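# Close the bag and leave it resting on table

## Task

Fully close the bag and leave it resting flat on the table top: not leaning on either arm's base, with no part of it hanging past the table edge, and with no part of it sinking after the robot lets go. A closure that holds only while the robot grips or presses it does not count. Anything the robot is still touching at the end must not drop by more than about a fingernail's width once left alone, or the task fails.

## Robot and tools

Robot: two 6-joint arms, left_arm and right_arm, each with a parallel two-finger gripper. Base poses in the scene frame: left_arm at (-0.043, +0.340, 0) m, quat_wxyz (+0.999, 0, 0, -0.046); right_arm at (-0.044, -0.312, 0) m, quat_wxyz (+1.000, 0, 0, +0.028). Joint ranges in rad, base to hand: waist -2.618 to 3.054, shoulder 0 to 3.142, elbow 0 to 3.142, wrist pitch -1.571 to 1.571, wrist yaw -1.571 to 1.571, wrist roll -2.094 to 2.094. Elbows cannot fully straighten.

Frame: one shared scene frame with its origin on the table surface midway between the arms. +x runs out over the table, +z is up, and left_arm sits on the +y side. The arm names do not refer to the left or right of any image. For a gripper, the fingers extend along its own +z axis and close along its y axis. end_effector_position is the point between the finger pads, roughly 1 cm back from the tips. Reported hand positions can be slightly wrong, more so at long reach.

Row format (used by every motion tool): 16 numbers, left_arm first then right_arm, each as x, y, z (metres), qw, qx, qy, qz (unit quaternion, w first), opening. Positions and quaternions are absolute targets in the scene frame, not offsets. opening runs from -1 (closed) to +1 (fully open, 0.093 m). Both arms must always be filled in; an arm meant to stay put should get its last reported pose and its intended opening repeated exactly. To hold a hand's orientation, repeat the same quaternion rather than copying the slightly drifted reported one.

execute_actions(actions): a list of up to 15 actions; each action is a list of up to 15 rows, one row per control step of 1/30 s. If an action has fewer than 15 rows, its final row is repeated to fill 15 steps. An empty list just returns the current state and images. An action is rejected for both arms if any target lies over 0.6 m from that gripper's current position along any of the gripper's own axes; if the first action fails this, or any action is malformed, nothing in the call runs. Each step the commanded pose is clipped to within 70 mm and 16 degrees of the measured pose, so distant targets need several actions; after an action the arm only continues to its last clipped pose. Joint friction can leave the hand up to about 31 mm short, and very small commands may not move it at all. Where position and orientation conflict, position wins.

move(target, speed, blocking): target is one 16-number row of absolute poses. Each hand travels in a straight line toward it, both finishing together, taking 0.5 to 10 s (cut off at 10 s). speed is the top path speed in m/s, 0.002 to 0.5, default 0.25; rotation is capped at twice that in rad/s, taking the shorter direction. The opening is applied at the start. Paths ignore obstacles and the other arm, and hands can lag, stray, or overshoot speed, especially near full reach. Faster moves and targets set deeper past a contact hit and press harder. The result adds a move: line giving the ending (done, off_target, moving, held, fault) and any limits (paced = pose was clipped; held = a check blocked steps, after which the arm may speed up), plus each hand's distance from its target. If only one arm is named, the other finished fine. With blocking=false the call returns after 0.5 s while motion continues; before sending further rows or moves, call wait (wait(0) to check) or stop.

wait(seconds): 0 to 10 s; arms keep their last command and a running move continues, returning early when it ends. stop(): brakes the current move, which needs some distance; fingers are not stopped. zoom_image(camera, region): region is [x0, y0, x1, y1] in pixels of that camera's latest image, at most 504 by 504. read_manual(section): returns the URDF licence texts ("licences"). finished_scene(scene): pass the current scene's number; this is final and reports success, so only call it once the bag is closed, resting stably and released.

Cameras, all 896x504: cam_head_left, cam_head_right, cam_high, cam_left_wrist, cam_right_wrist, returned in that order; pinhole plus radial distortion intrinsics are supplied.

Result lines: the state line shows each hand's end_effector_position and end_effector_quat_wxyz. Hand target lines show where the controller is currently steering. pose unreachable means a clearance check altered or blocked that arm's command. Step readings list positions at some steps, with HELD marking steps where an arm was held back. grip_measured is the finger motor position on the -1..+1 scale: pads meet near -0.94 and each mm of object width adds about 0.0208, with a fixed per-gripper error up to 0.02. It keeps moving toward the sent value after contact, so it barely reveals a grasp. Sending a value further below the object's width reading squeezes harder, up to roughly 50 to 62 N per pad (less on thin parts under about 5 mm). Keep resending the closing value to keep a grip. Joint positions end with the gripper opening in metres, which stops at zero. FAULT lines mean an arm stopped. MOTOR HOT warns at 75 °C; at 90 °C that arm is halted for 10 s; at 100 °C it goes limp and falls.

Cautions: the simulation keeps running while you compose replies, holding the last command. Expect occasional tugs on held parts or pushes on loose ones. Do not let the arms strike or press each other, do not knock anything off the table, and avoid drops, slips, slams and forceful pushes. Do not leave the robot holding the bag shut; release it and make sure nothing it last touched settles afterwards.

Each tool is called after "Emit:" as name(argument=value, ...), one argument or row to a line, values as JSON.

## Session

Emit:
execute_actions(
  actions=[],
)

Scene clock: 0.00 s.
left_arm: end_effector_position=(+0.1848, +0.5006, +0.1912) grip_measured=+0.988 end_effector_quat_wxyz=(+0.178, -0.545, +0.790, +0.216) | right_arm: end_effector_position=(+0.2029, +0.0568, +0.2319) grip_measured=+1.000 end_effector_quat_wxyz=(+0.026, -0.326, +0.793, +0.514)
Joint positions: left_arm=[ 0.404  1.356  1.25  -1.223 -0.518 -0.832  0.093] | right_arm=[ 0.601  1.821  1.603 -0.825 -0.994  0.168  0.093]
Joint velocities: left_arm=[ 0.002  0.002 -0.007 -0.007  0.051  0.022  0.001] | right_arm=[ 0.002 -0.007 -0.002  0.022 -0.022 -0.007  0.   ]
Motor temperatures (°C, as the motors report them): left_arm=[30 28 31 28 27 30] | right_arm=[28 29 27 29 30 30]
Hand target (left_arm): +0.185, +0.501, +0.191; +0.178, -0.545, +0.790, +0.216
Hand target (right_arm): +0.203, +0.057, +0.232; +0.026, -0.326, +0.793, +0.514

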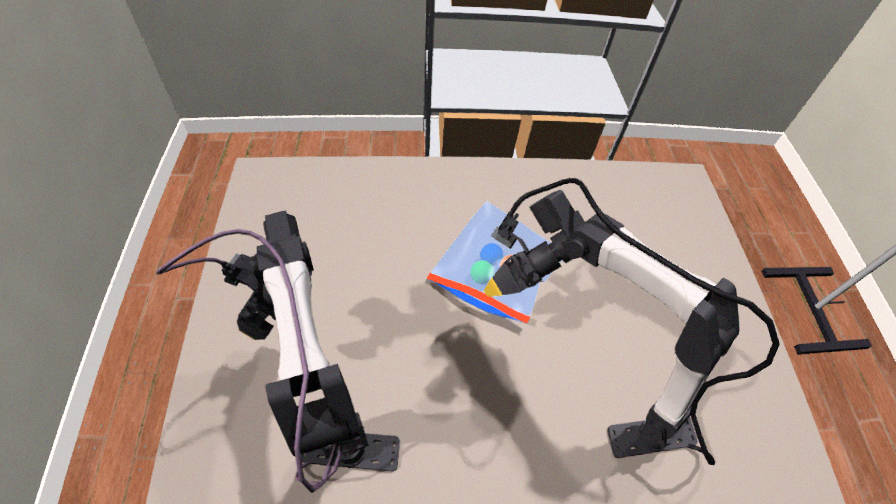

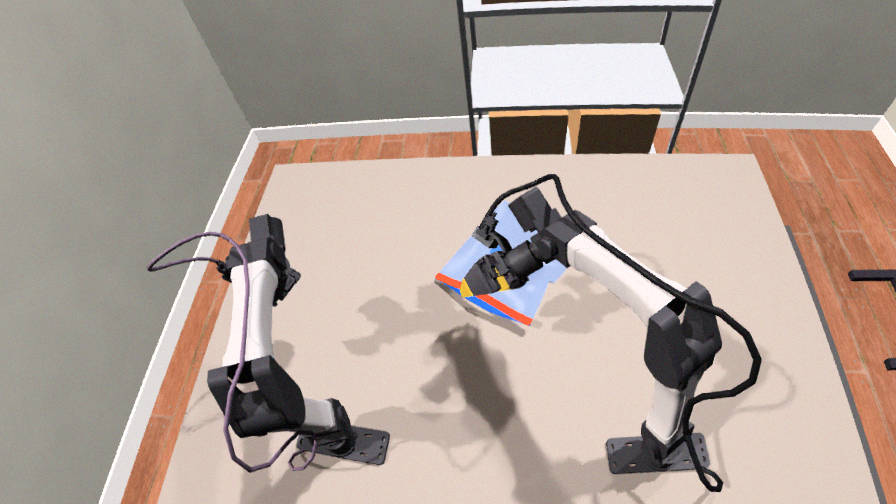

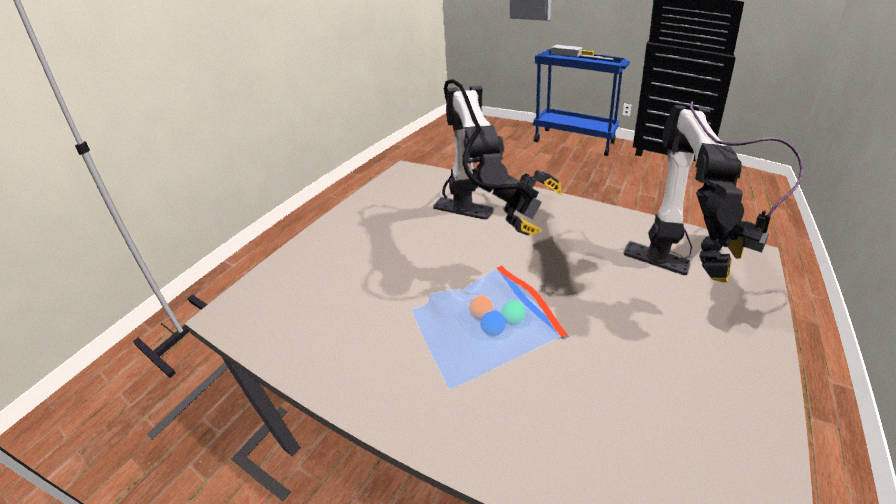

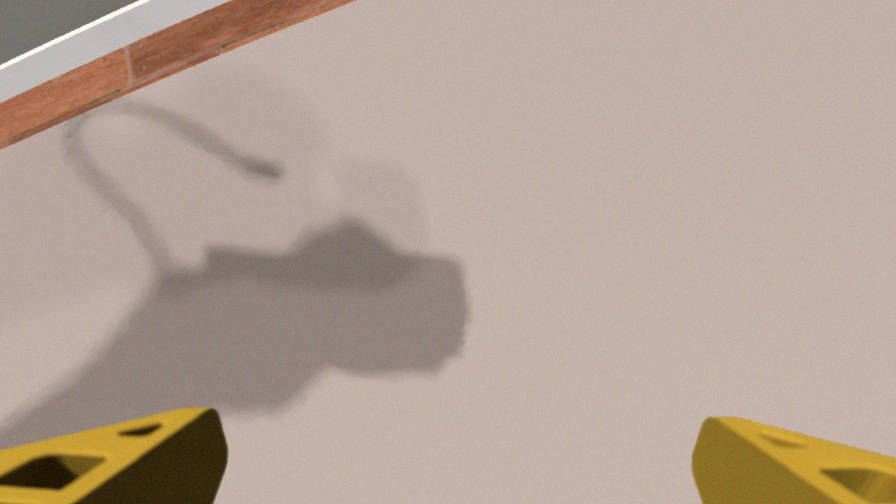

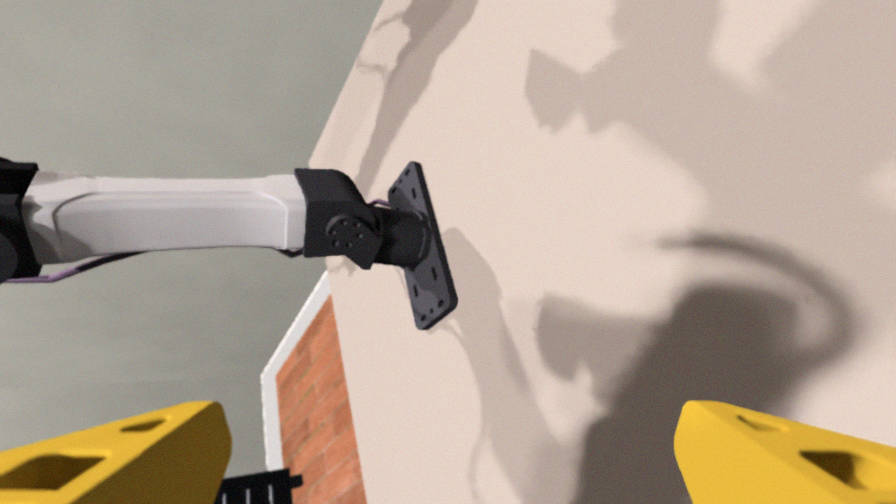

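Emit:
zoom_image(
  camera="cam_high",
  region=[390, 240, 600, 400],
)

Emit:
zoom_image(
  camera="cam_head_left",
  region=[400, 180, 600, 340],
)

Region (390, 240, 600, 400) of cam_high's 896x504 image, scaled by 2.400, with more detail than that image has; it fills the top 384 rows of this view, and the rest is white.

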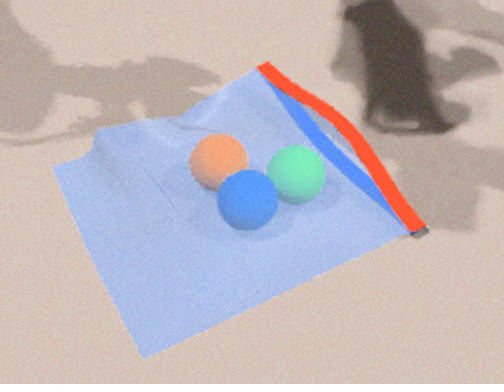

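Region (400, 180, 600, 340) of cam_head_left's 896x504 image, scaled by 2.520, with more detail than that image has; it fills the top 403 rows of this view, and the rest is white.

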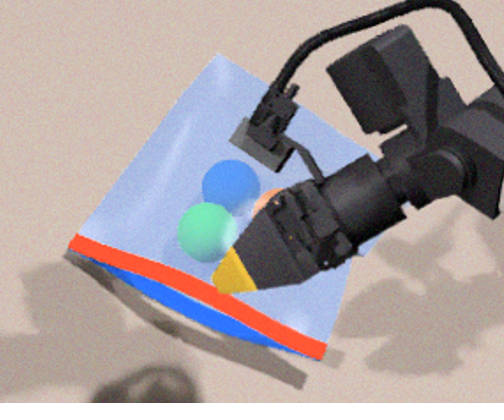

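Emit:
move(
  target=[0.1848, 0.5006, 0.1912, 0.178, -0.545, 0.790, 0.216, 1, 0.28, 0.0, 0.30, 0, 0, 1, 0, 1],
  speed=0.3,
)

Scene clock: 6.10 s.
left_arm: end_effector_position=(+0.1848, +0.5006, +0.1912) grip_measured=+0.988 end_effector_quat_wxyz=(+0.178, -0.545, +0.790, +0.216) | right_arm: end_effector_position=(+0.2821, +0.0003, +0.2979) grip_measured=+1.000 end_effector_quat_wxyz=(+0.169, -0.000, +0.969, +0.180)
Joint positions: left_arm=[ 0.404  1.356  1.25  -1.223 -0.518 -0.832  0.093] | right_arm=[ 0.696  2.065  2.538 -1.546 -0.03   0.76   0.093]
Joint velocities: left_arm=[-0.002 -0.002  0.007 -0.051  0.007 -0.007 -0.   ] | right_arm=[ 0.012  0.017 -0.002 -0.007 -0.022  0.022  0.   ]
Motor temperatures (°C, as the motors report them): left_arm=[30 29 32 29 27 30] | right_arm=[28 31 28 29 30 30]
Hand target (left_arm): +0.185, +0.501, +0.191; +0.178, -0.545, +0.790, +0.216
Hand target (right_arm): +0.281, +0.002, +0.300; +0.174, +0.001, +0.969, +0.177
Off the commanded pose (left_arm): 0.000 m, 0 deg.
Off the commanded pose (right_arm): 0.003 m, 29 deg; orientation clipped at the last step of the last action.
joint sent to its limit (right arm) — the command would take joint 4 (wrist pitch) past its lower limit, so that joint was sent only as far as its limit.
move: off_target (right_arm); limits=paced

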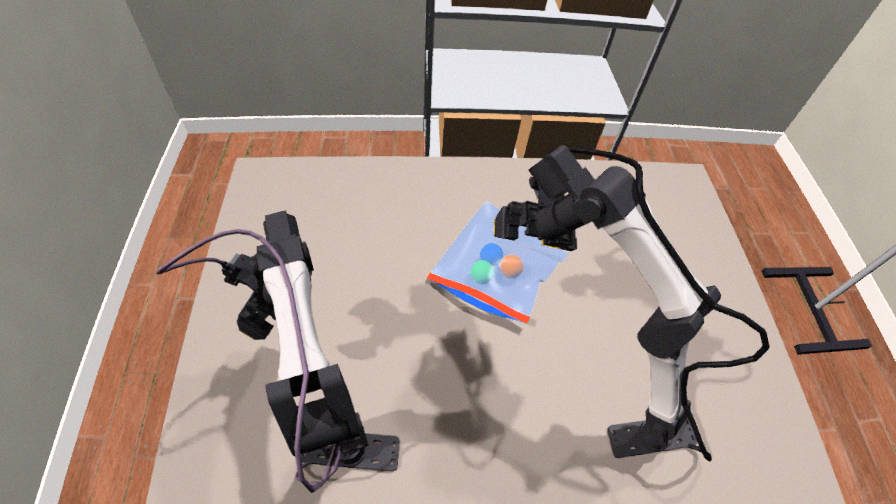

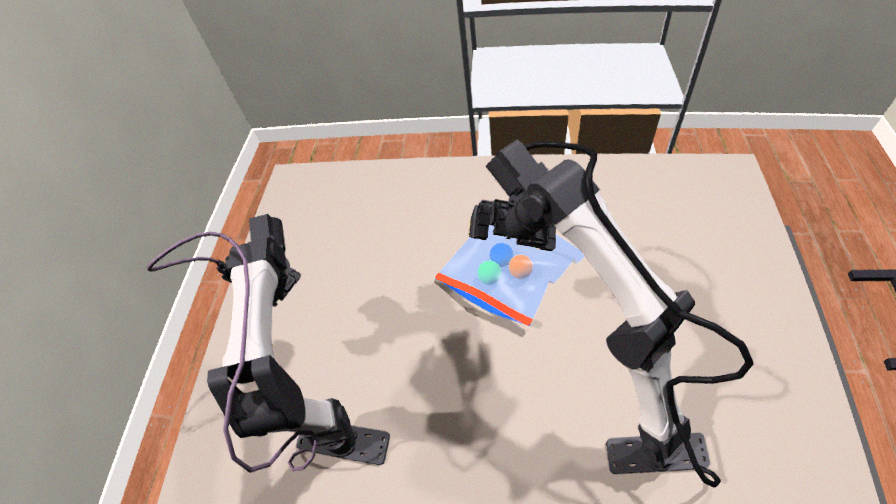

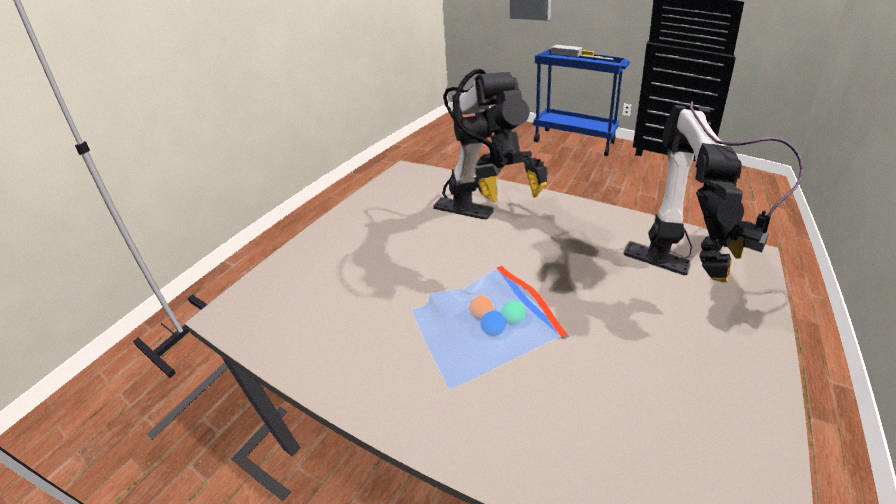

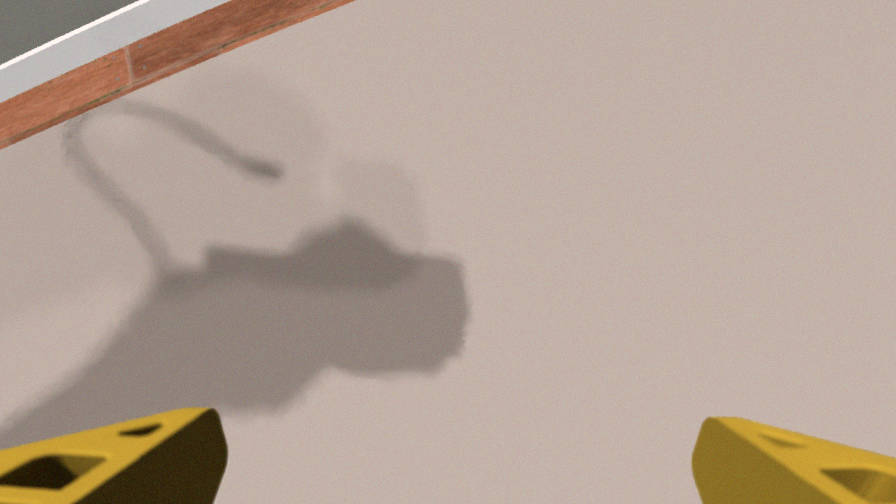

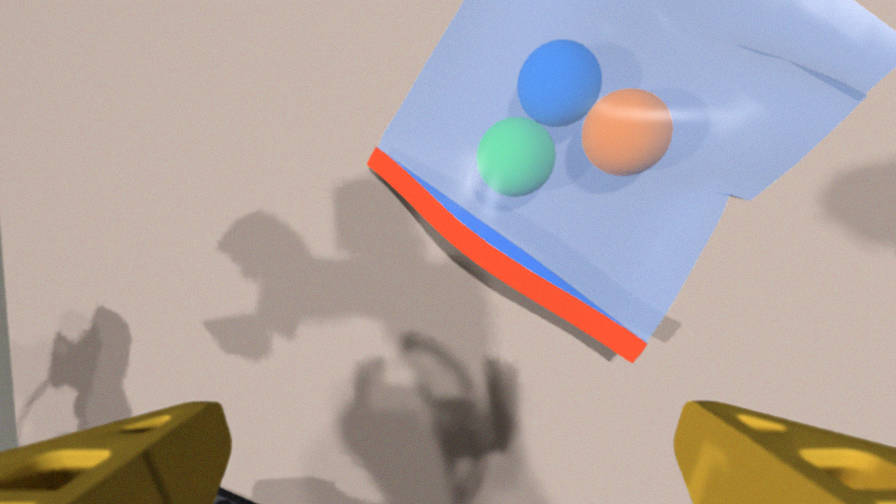

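Emit:
move(
  target=[0.31, 0.082, 0.09, 0, 0.267, 0.964, 0, -1, 0.234, -0.0425, 0.07, 0, 0.267, 0.964, 0, -1],
  speed=0.3,
)

Scene clock: 23.90 s.
left_arm: end_effector_position=(+0.3134, +0.0903, +0.0919) grip_measured=-1.000 end_effector_quat_wxyz=(+0.013, +0.262, +0.965, +0.015) | right_arm: end_effector_position=(+0.2388, -0.0412, +0.0816) grip_measured=-0.976 end_effector_quat_wxyz=(+0.011, +0.265, +0.964, +0.012)
Joint positions: left_arm=[-0.532  2.221  2.022 -1.358 -0.038 -0.094  0.   ] | right_arm=[ 0.711  2.016  1.664 -1.188  0.007  1.304  0.   ]
Joint velocities: left_arm=[-0.002 -0.012  0.007 -0.139  0.037 -0.095  0.   ] | right_arm=[-0.007 -0.027  0.002 -0.051  0.022 -0.037  0.   ]
Motor temperatures (°C, as the motors report them): left_arm=[30 30 34 29 27 30] | right_arm=[28 38 31 31 30 30]
Hand target (left_arm): +0.312, +0.086, +0.089; +0.006, +0.269, +0.963, +0.012
Hand target (right_arm): +0.234, -0.043, +0.069; -0.001, +0.268, +0.963, +0.000
Off the commanded pose (left_arm): 0.009 m, 2 deg.
Off the commanded pose (right_arm): 0.013 m, 2 deg.
move: off_target (right_arm)

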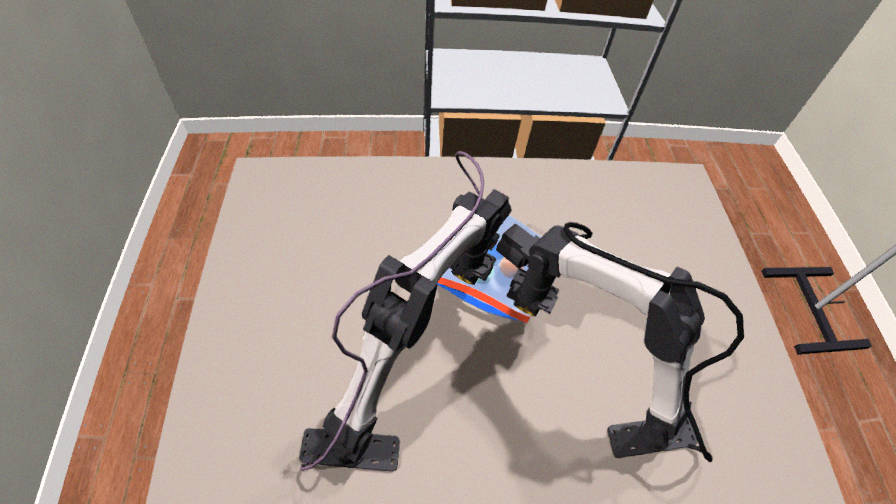

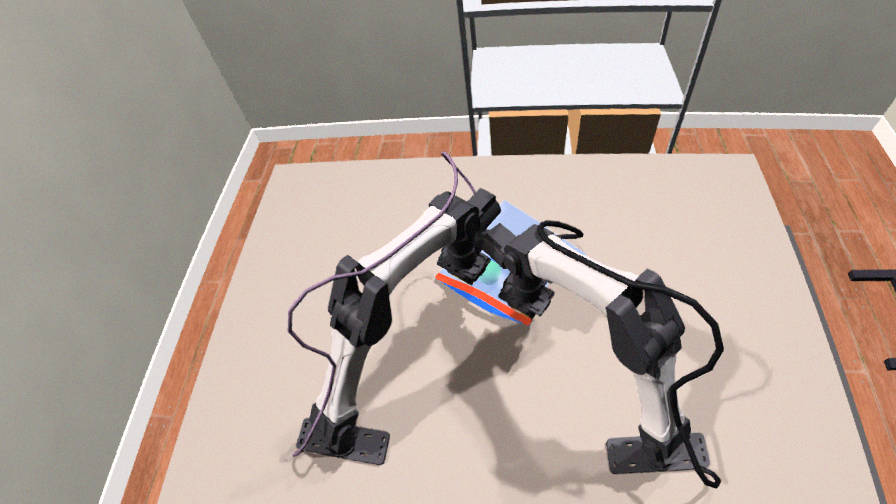

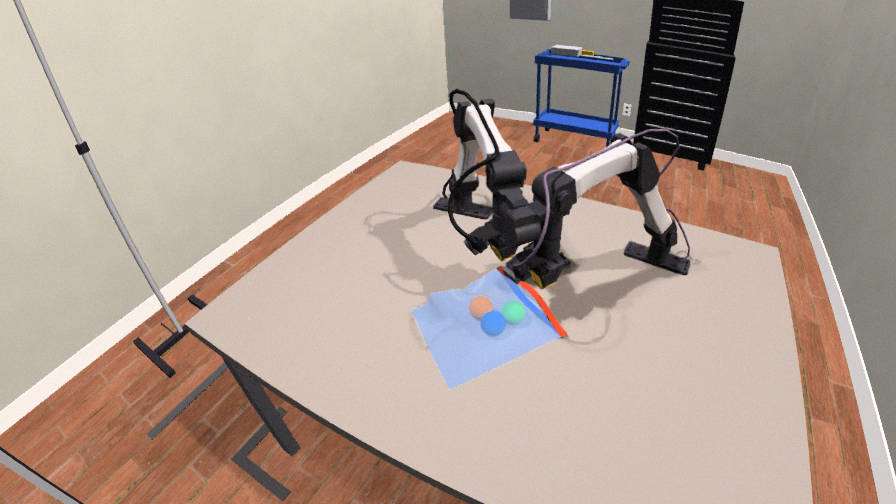

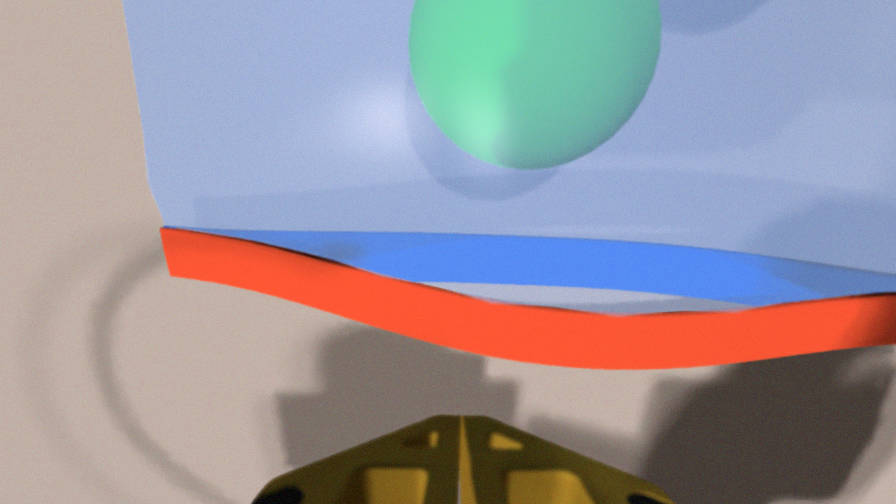

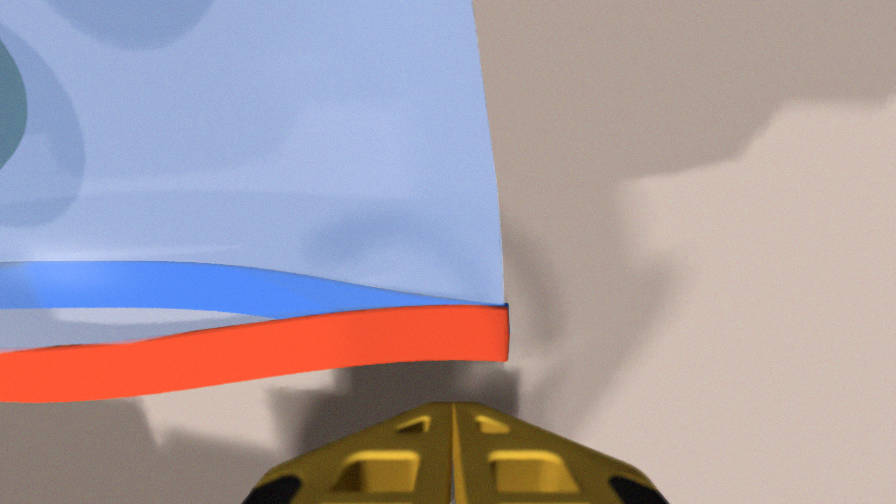

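Emit:
move(
  target=[0.309, 0.090, 0.008, 0, 0.267, 0.964, 0, -1, 0.227, -0.038, 0.008, 0, 0.267, 0.964, 0, -1],
  speed=0.06,
)

Scene clock: 28.60 s.
left_arm: end_effector_position=(+0.3126, +0.0853, +0.0243) grip_measured=-1.000 end_effector_quat_wxyz=(+0.018, +0.267, +0.964, -0.001) | right_arm: end_effector_position=(+0.2350, -0.0366, +0.0218) grip_measured=-0.976 end_effector_quat_wxyz=(+0.011, +0.268, +0.963, +0.012)
Joint positions: left_arm=[-0.532  2.235  1.777 -1.077 -0.011 -0.084  0.   ] | right_arm=[ 0.726  2.068  1.499 -0.97   0.007  1.325  0.   ]
Joint velocities: left_arm=[-0.007  0.002 -0.007  0.037  0.095 -0.066  0.   ] | right_arm=[-0.007 -0.002 -0.002 -0.007  0.051 -0.007  0.   ]
Motor temperatures (°C, as the motors report them): left_arm=[30 32 34 29 27 30] | right_arm=[28 39 31 30 30 30]
Hand target (left_arm): +0.308, +0.091, +0.009; -0.000, +0.267, +0.964, -0.000
Hand target (right_arm): +0.227, -0.038, +0.009; -0.000, +0.267, +0.964, -0.000
Off the commanded pose (left_arm): 0.017 m, 2 deg.
Off the commanded pose (right_arm): 0.016 m, 2 deg.
move: off_target (left_arm, right_arm)

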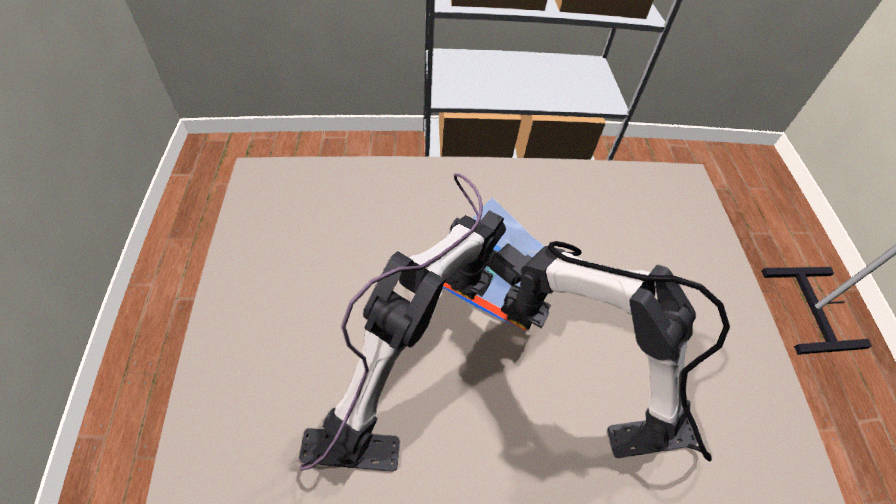

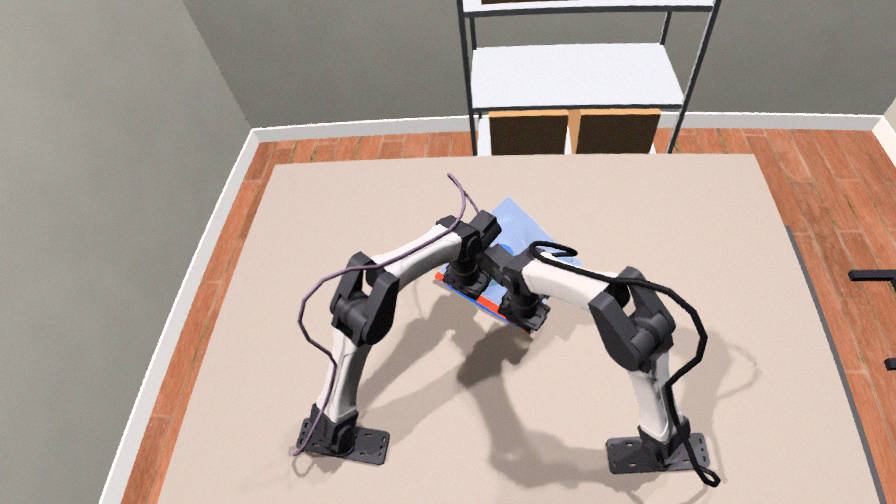

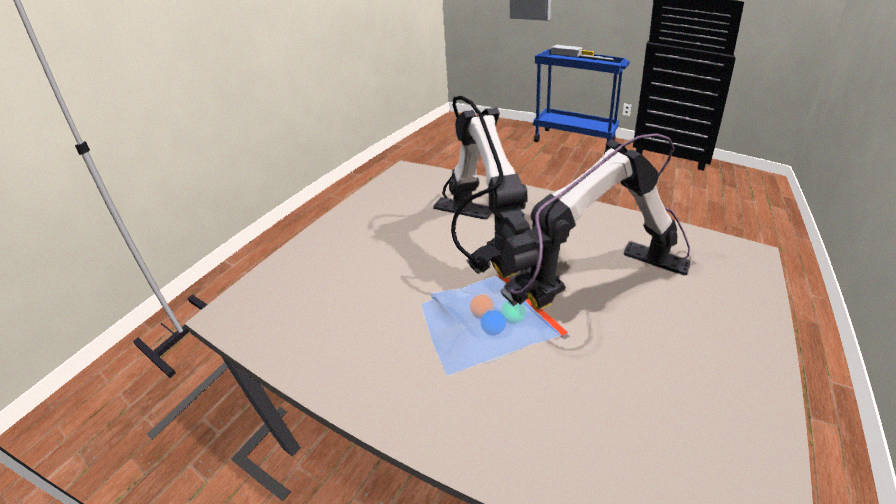

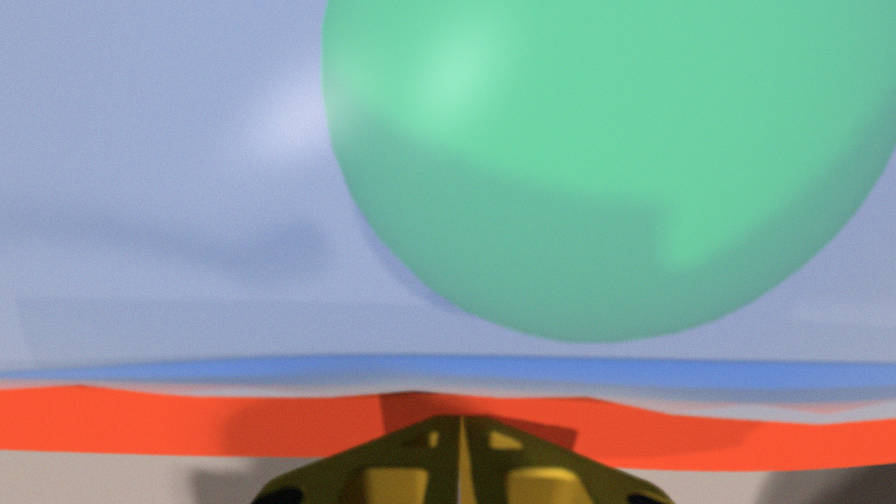

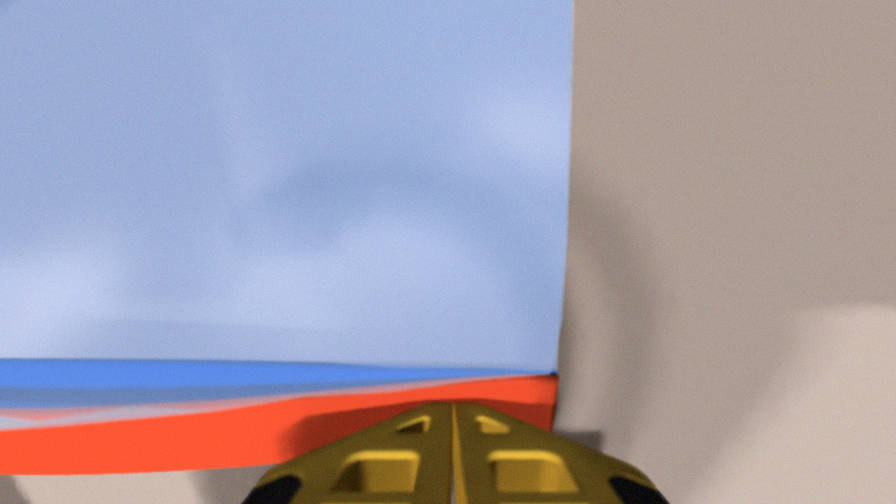

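Emit:
move(
  target=[0.308, 0.090, -0.005, 0.1677, 0.263, 0.9495, -0.0465, -1, 0.227, -0.038, -0.005, 0, 0.267, 0.964, 0, -1],
  speed=0.1,
)

Scene clock: 34.83 s.
left_arm: end_effector_position=(+0.3179, +0.0832, +0.0094) grip_measured=-1.000 end_effector_quat_wxyz=(+0.184, +0.260, +0.946, -0.058) | right_arm: end_effector_position=(+0.2378, -0.0339, +0.0168) grip_measured=-0.976 end_effector_quat_wxyz=(+0.016, +0.268, +0.963, +0.021)
Joint positions: left_arm=[-0.532  1.998  1.262 -0.446 -0.02  -0.084  0.   ] | right_arm=[ 0.726  2.072  1.483 -0.931  0.007  1.326  0.   ]
Joint velocities: left_arm=[ 0.002  0.012 -0.007  0.007 -0.022 -0.11   0.   ] | right_arm=[ 0.007  0.007 -0.002  0.037 -0.051 -0.022  0.   ]
Motor temperatures (°C, as the motors report them): left_arm=[30 34 34 29 27 30] | right_arm=[28 40 31 30 30 30]
Hand target (left_arm): +0.307, +0.091, -0.006; +0.167, +0.261, +0.950, -0.046
Hand target (right_arm): +0.227, -0.039, -0.004; -0.000, +0.267, +0.964, -0.000
Off the commanded pose (left_arm): 0.019 m, 2 deg.
Off the commanded pose (right_arm): 0.025 m, 3 deg.
move: off_target (left_arm, right_arm)

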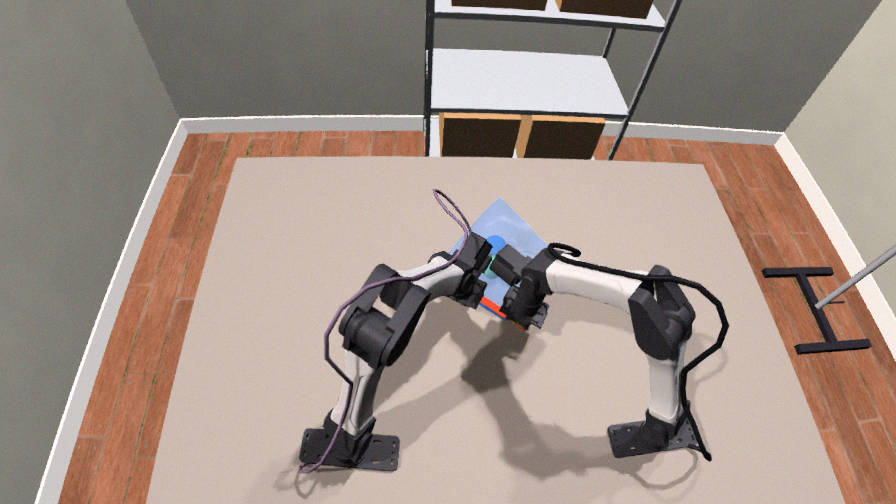

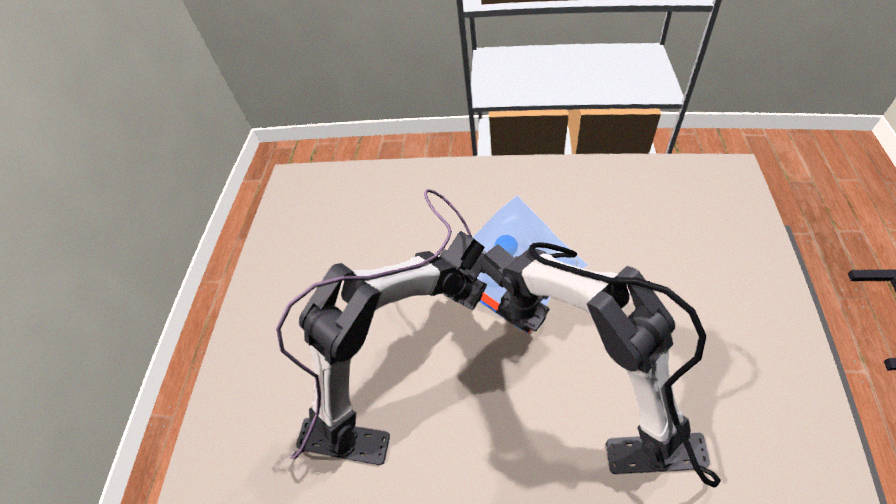

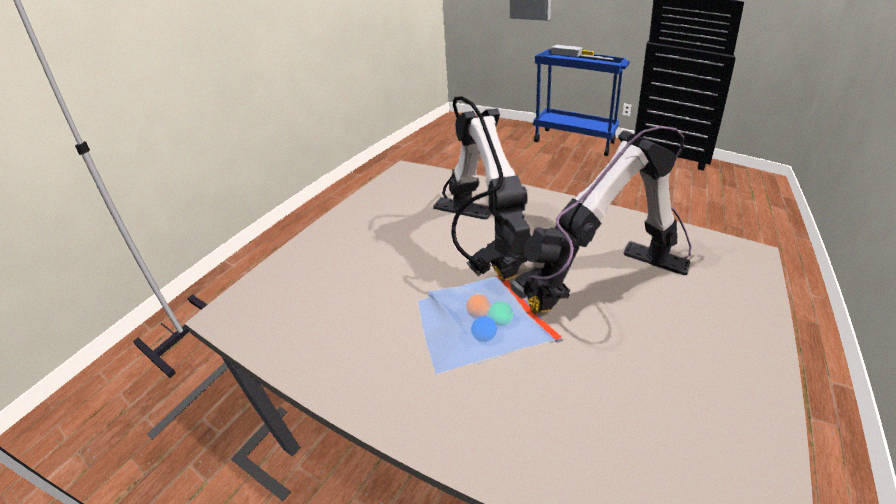

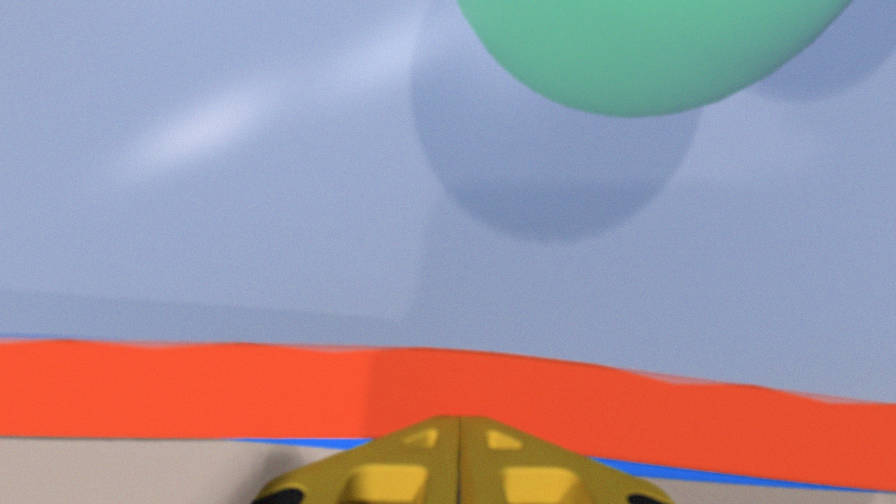

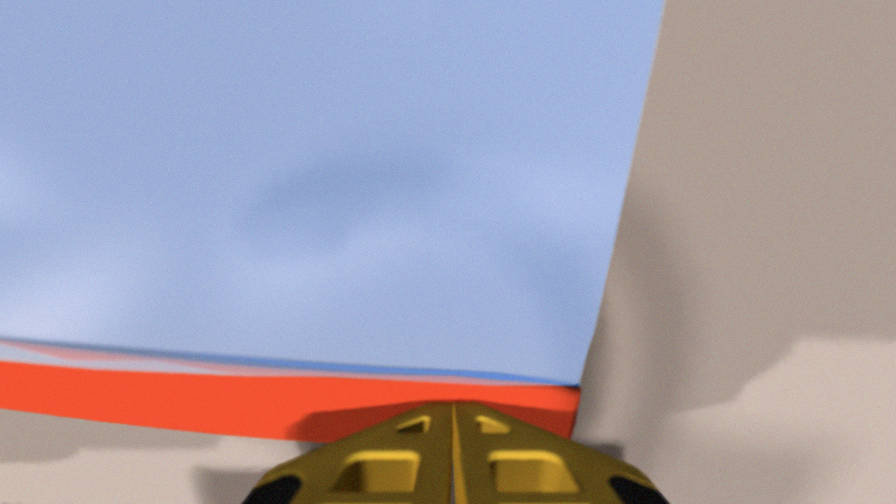

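Emit:
move(
  target=[0.322, 0.082, 0.05, 0.1677, 0.263, 0.9495, -0.0465, -1, 0.227, -0.038, -0.005, 0, 0.267, 0.964, 0, -1],
  speed=0.1,
)

Scene clock: 37.43 s.
left_arm: end_effector_position=(+0.3197, +0.0819, +0.0442) grip_measured=-1.000 end_effector_quat_wxyz=(+0.164, +0.262, +0.950, -0.050) | right_arm: end_effector_position=(+0.2378, -0.0338, +0.0168) grip_measured=-0.976 end_effector_quat_wxyz=(+0.016, +0.269, +0.963, +0.021)
Joint positions: left_arm=[-0.532  1.981  1.404 -0.649 -0.02  -0.084  0.   ] | right_arm=[ 0.726  2.072  1.483 -0.93   0.007  1.326  0.   ]
Joint velocities: left_arm=[-0.002 -0.002  0.002  0.007 -0.007 -0.007  0.   ] | right_arm=[-0.002 -0.012  0.002  0.007 -0.007 -0.066  0.   ]
Motor temperatures (°C, as the motors report them): left_arm=[30 35 34 29 27 30] | right_arm=[28 40 31 30 30 30]
Hand target (left_arm): +0.322, +0.082, +0.050; +0.168, +0.263, +0.949, -0.047
Hand target (right_arm): +0.227, -0.039, -0.004; -0.000, +0.267, +0.964, -0.000
Off the commanded pose (left_arm): 0.006 m, 1 deg.
Off the commanded pose (right_arm): 0.025 m, 3 deg.
move: off_target (right_arm)

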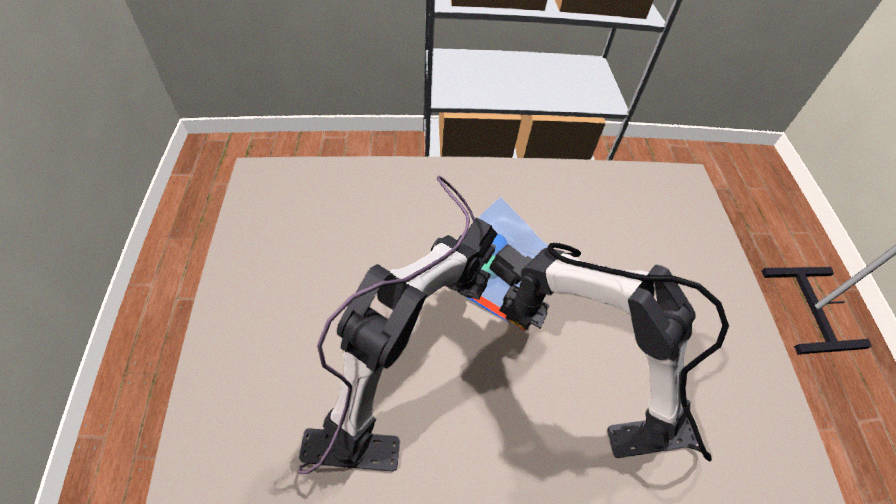

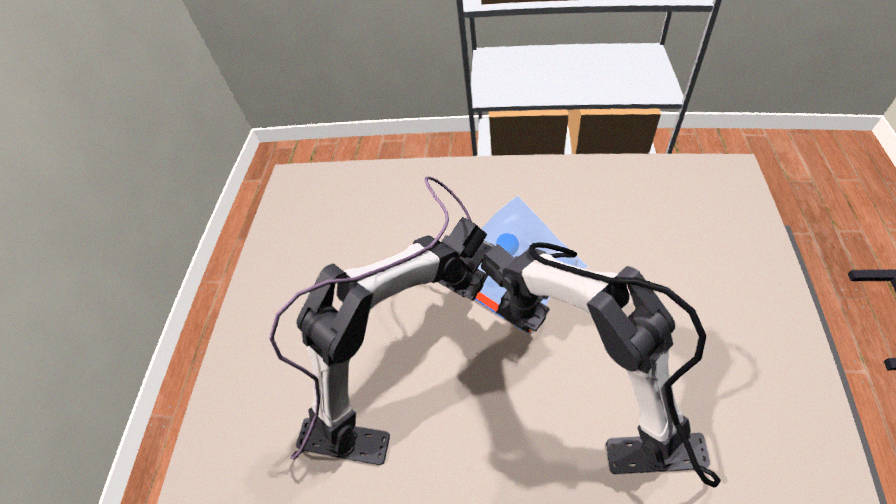

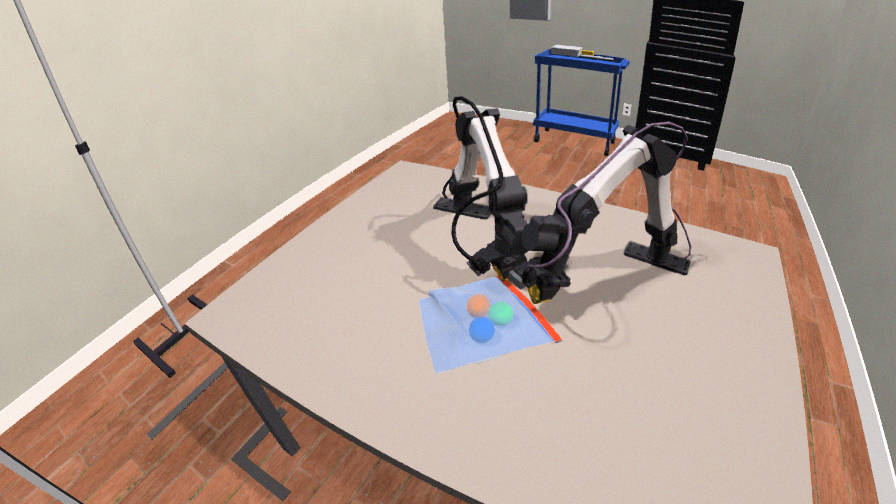

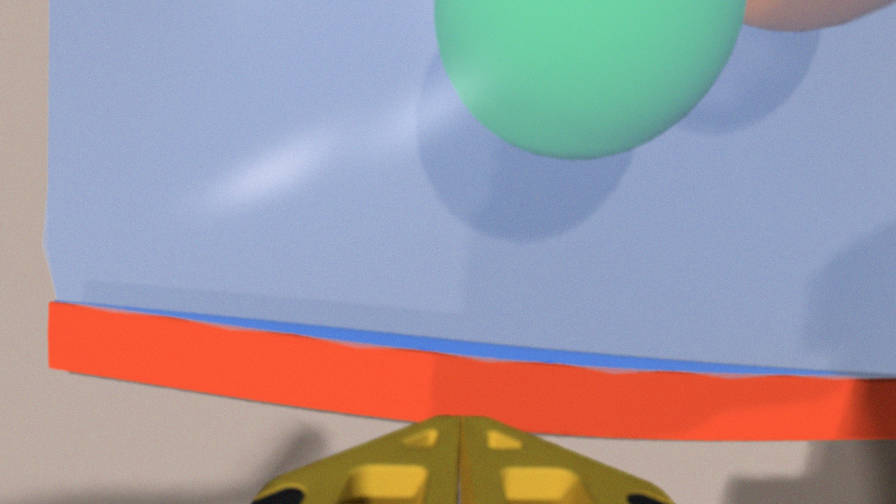

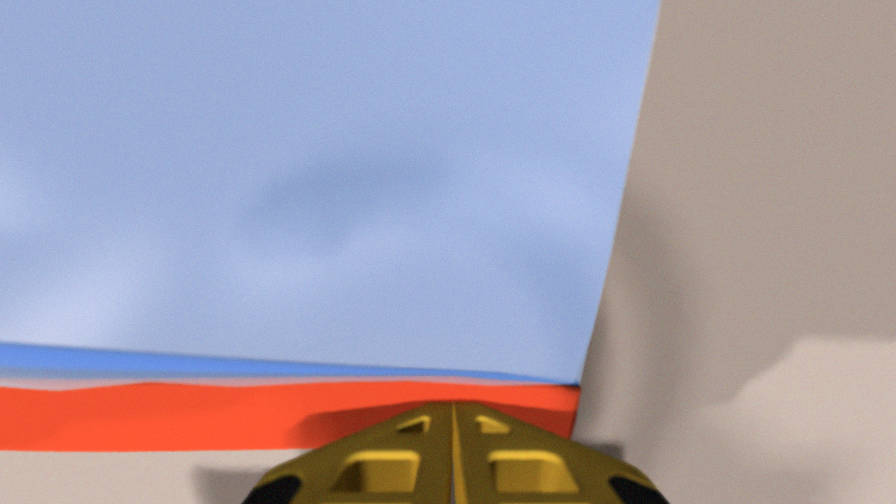

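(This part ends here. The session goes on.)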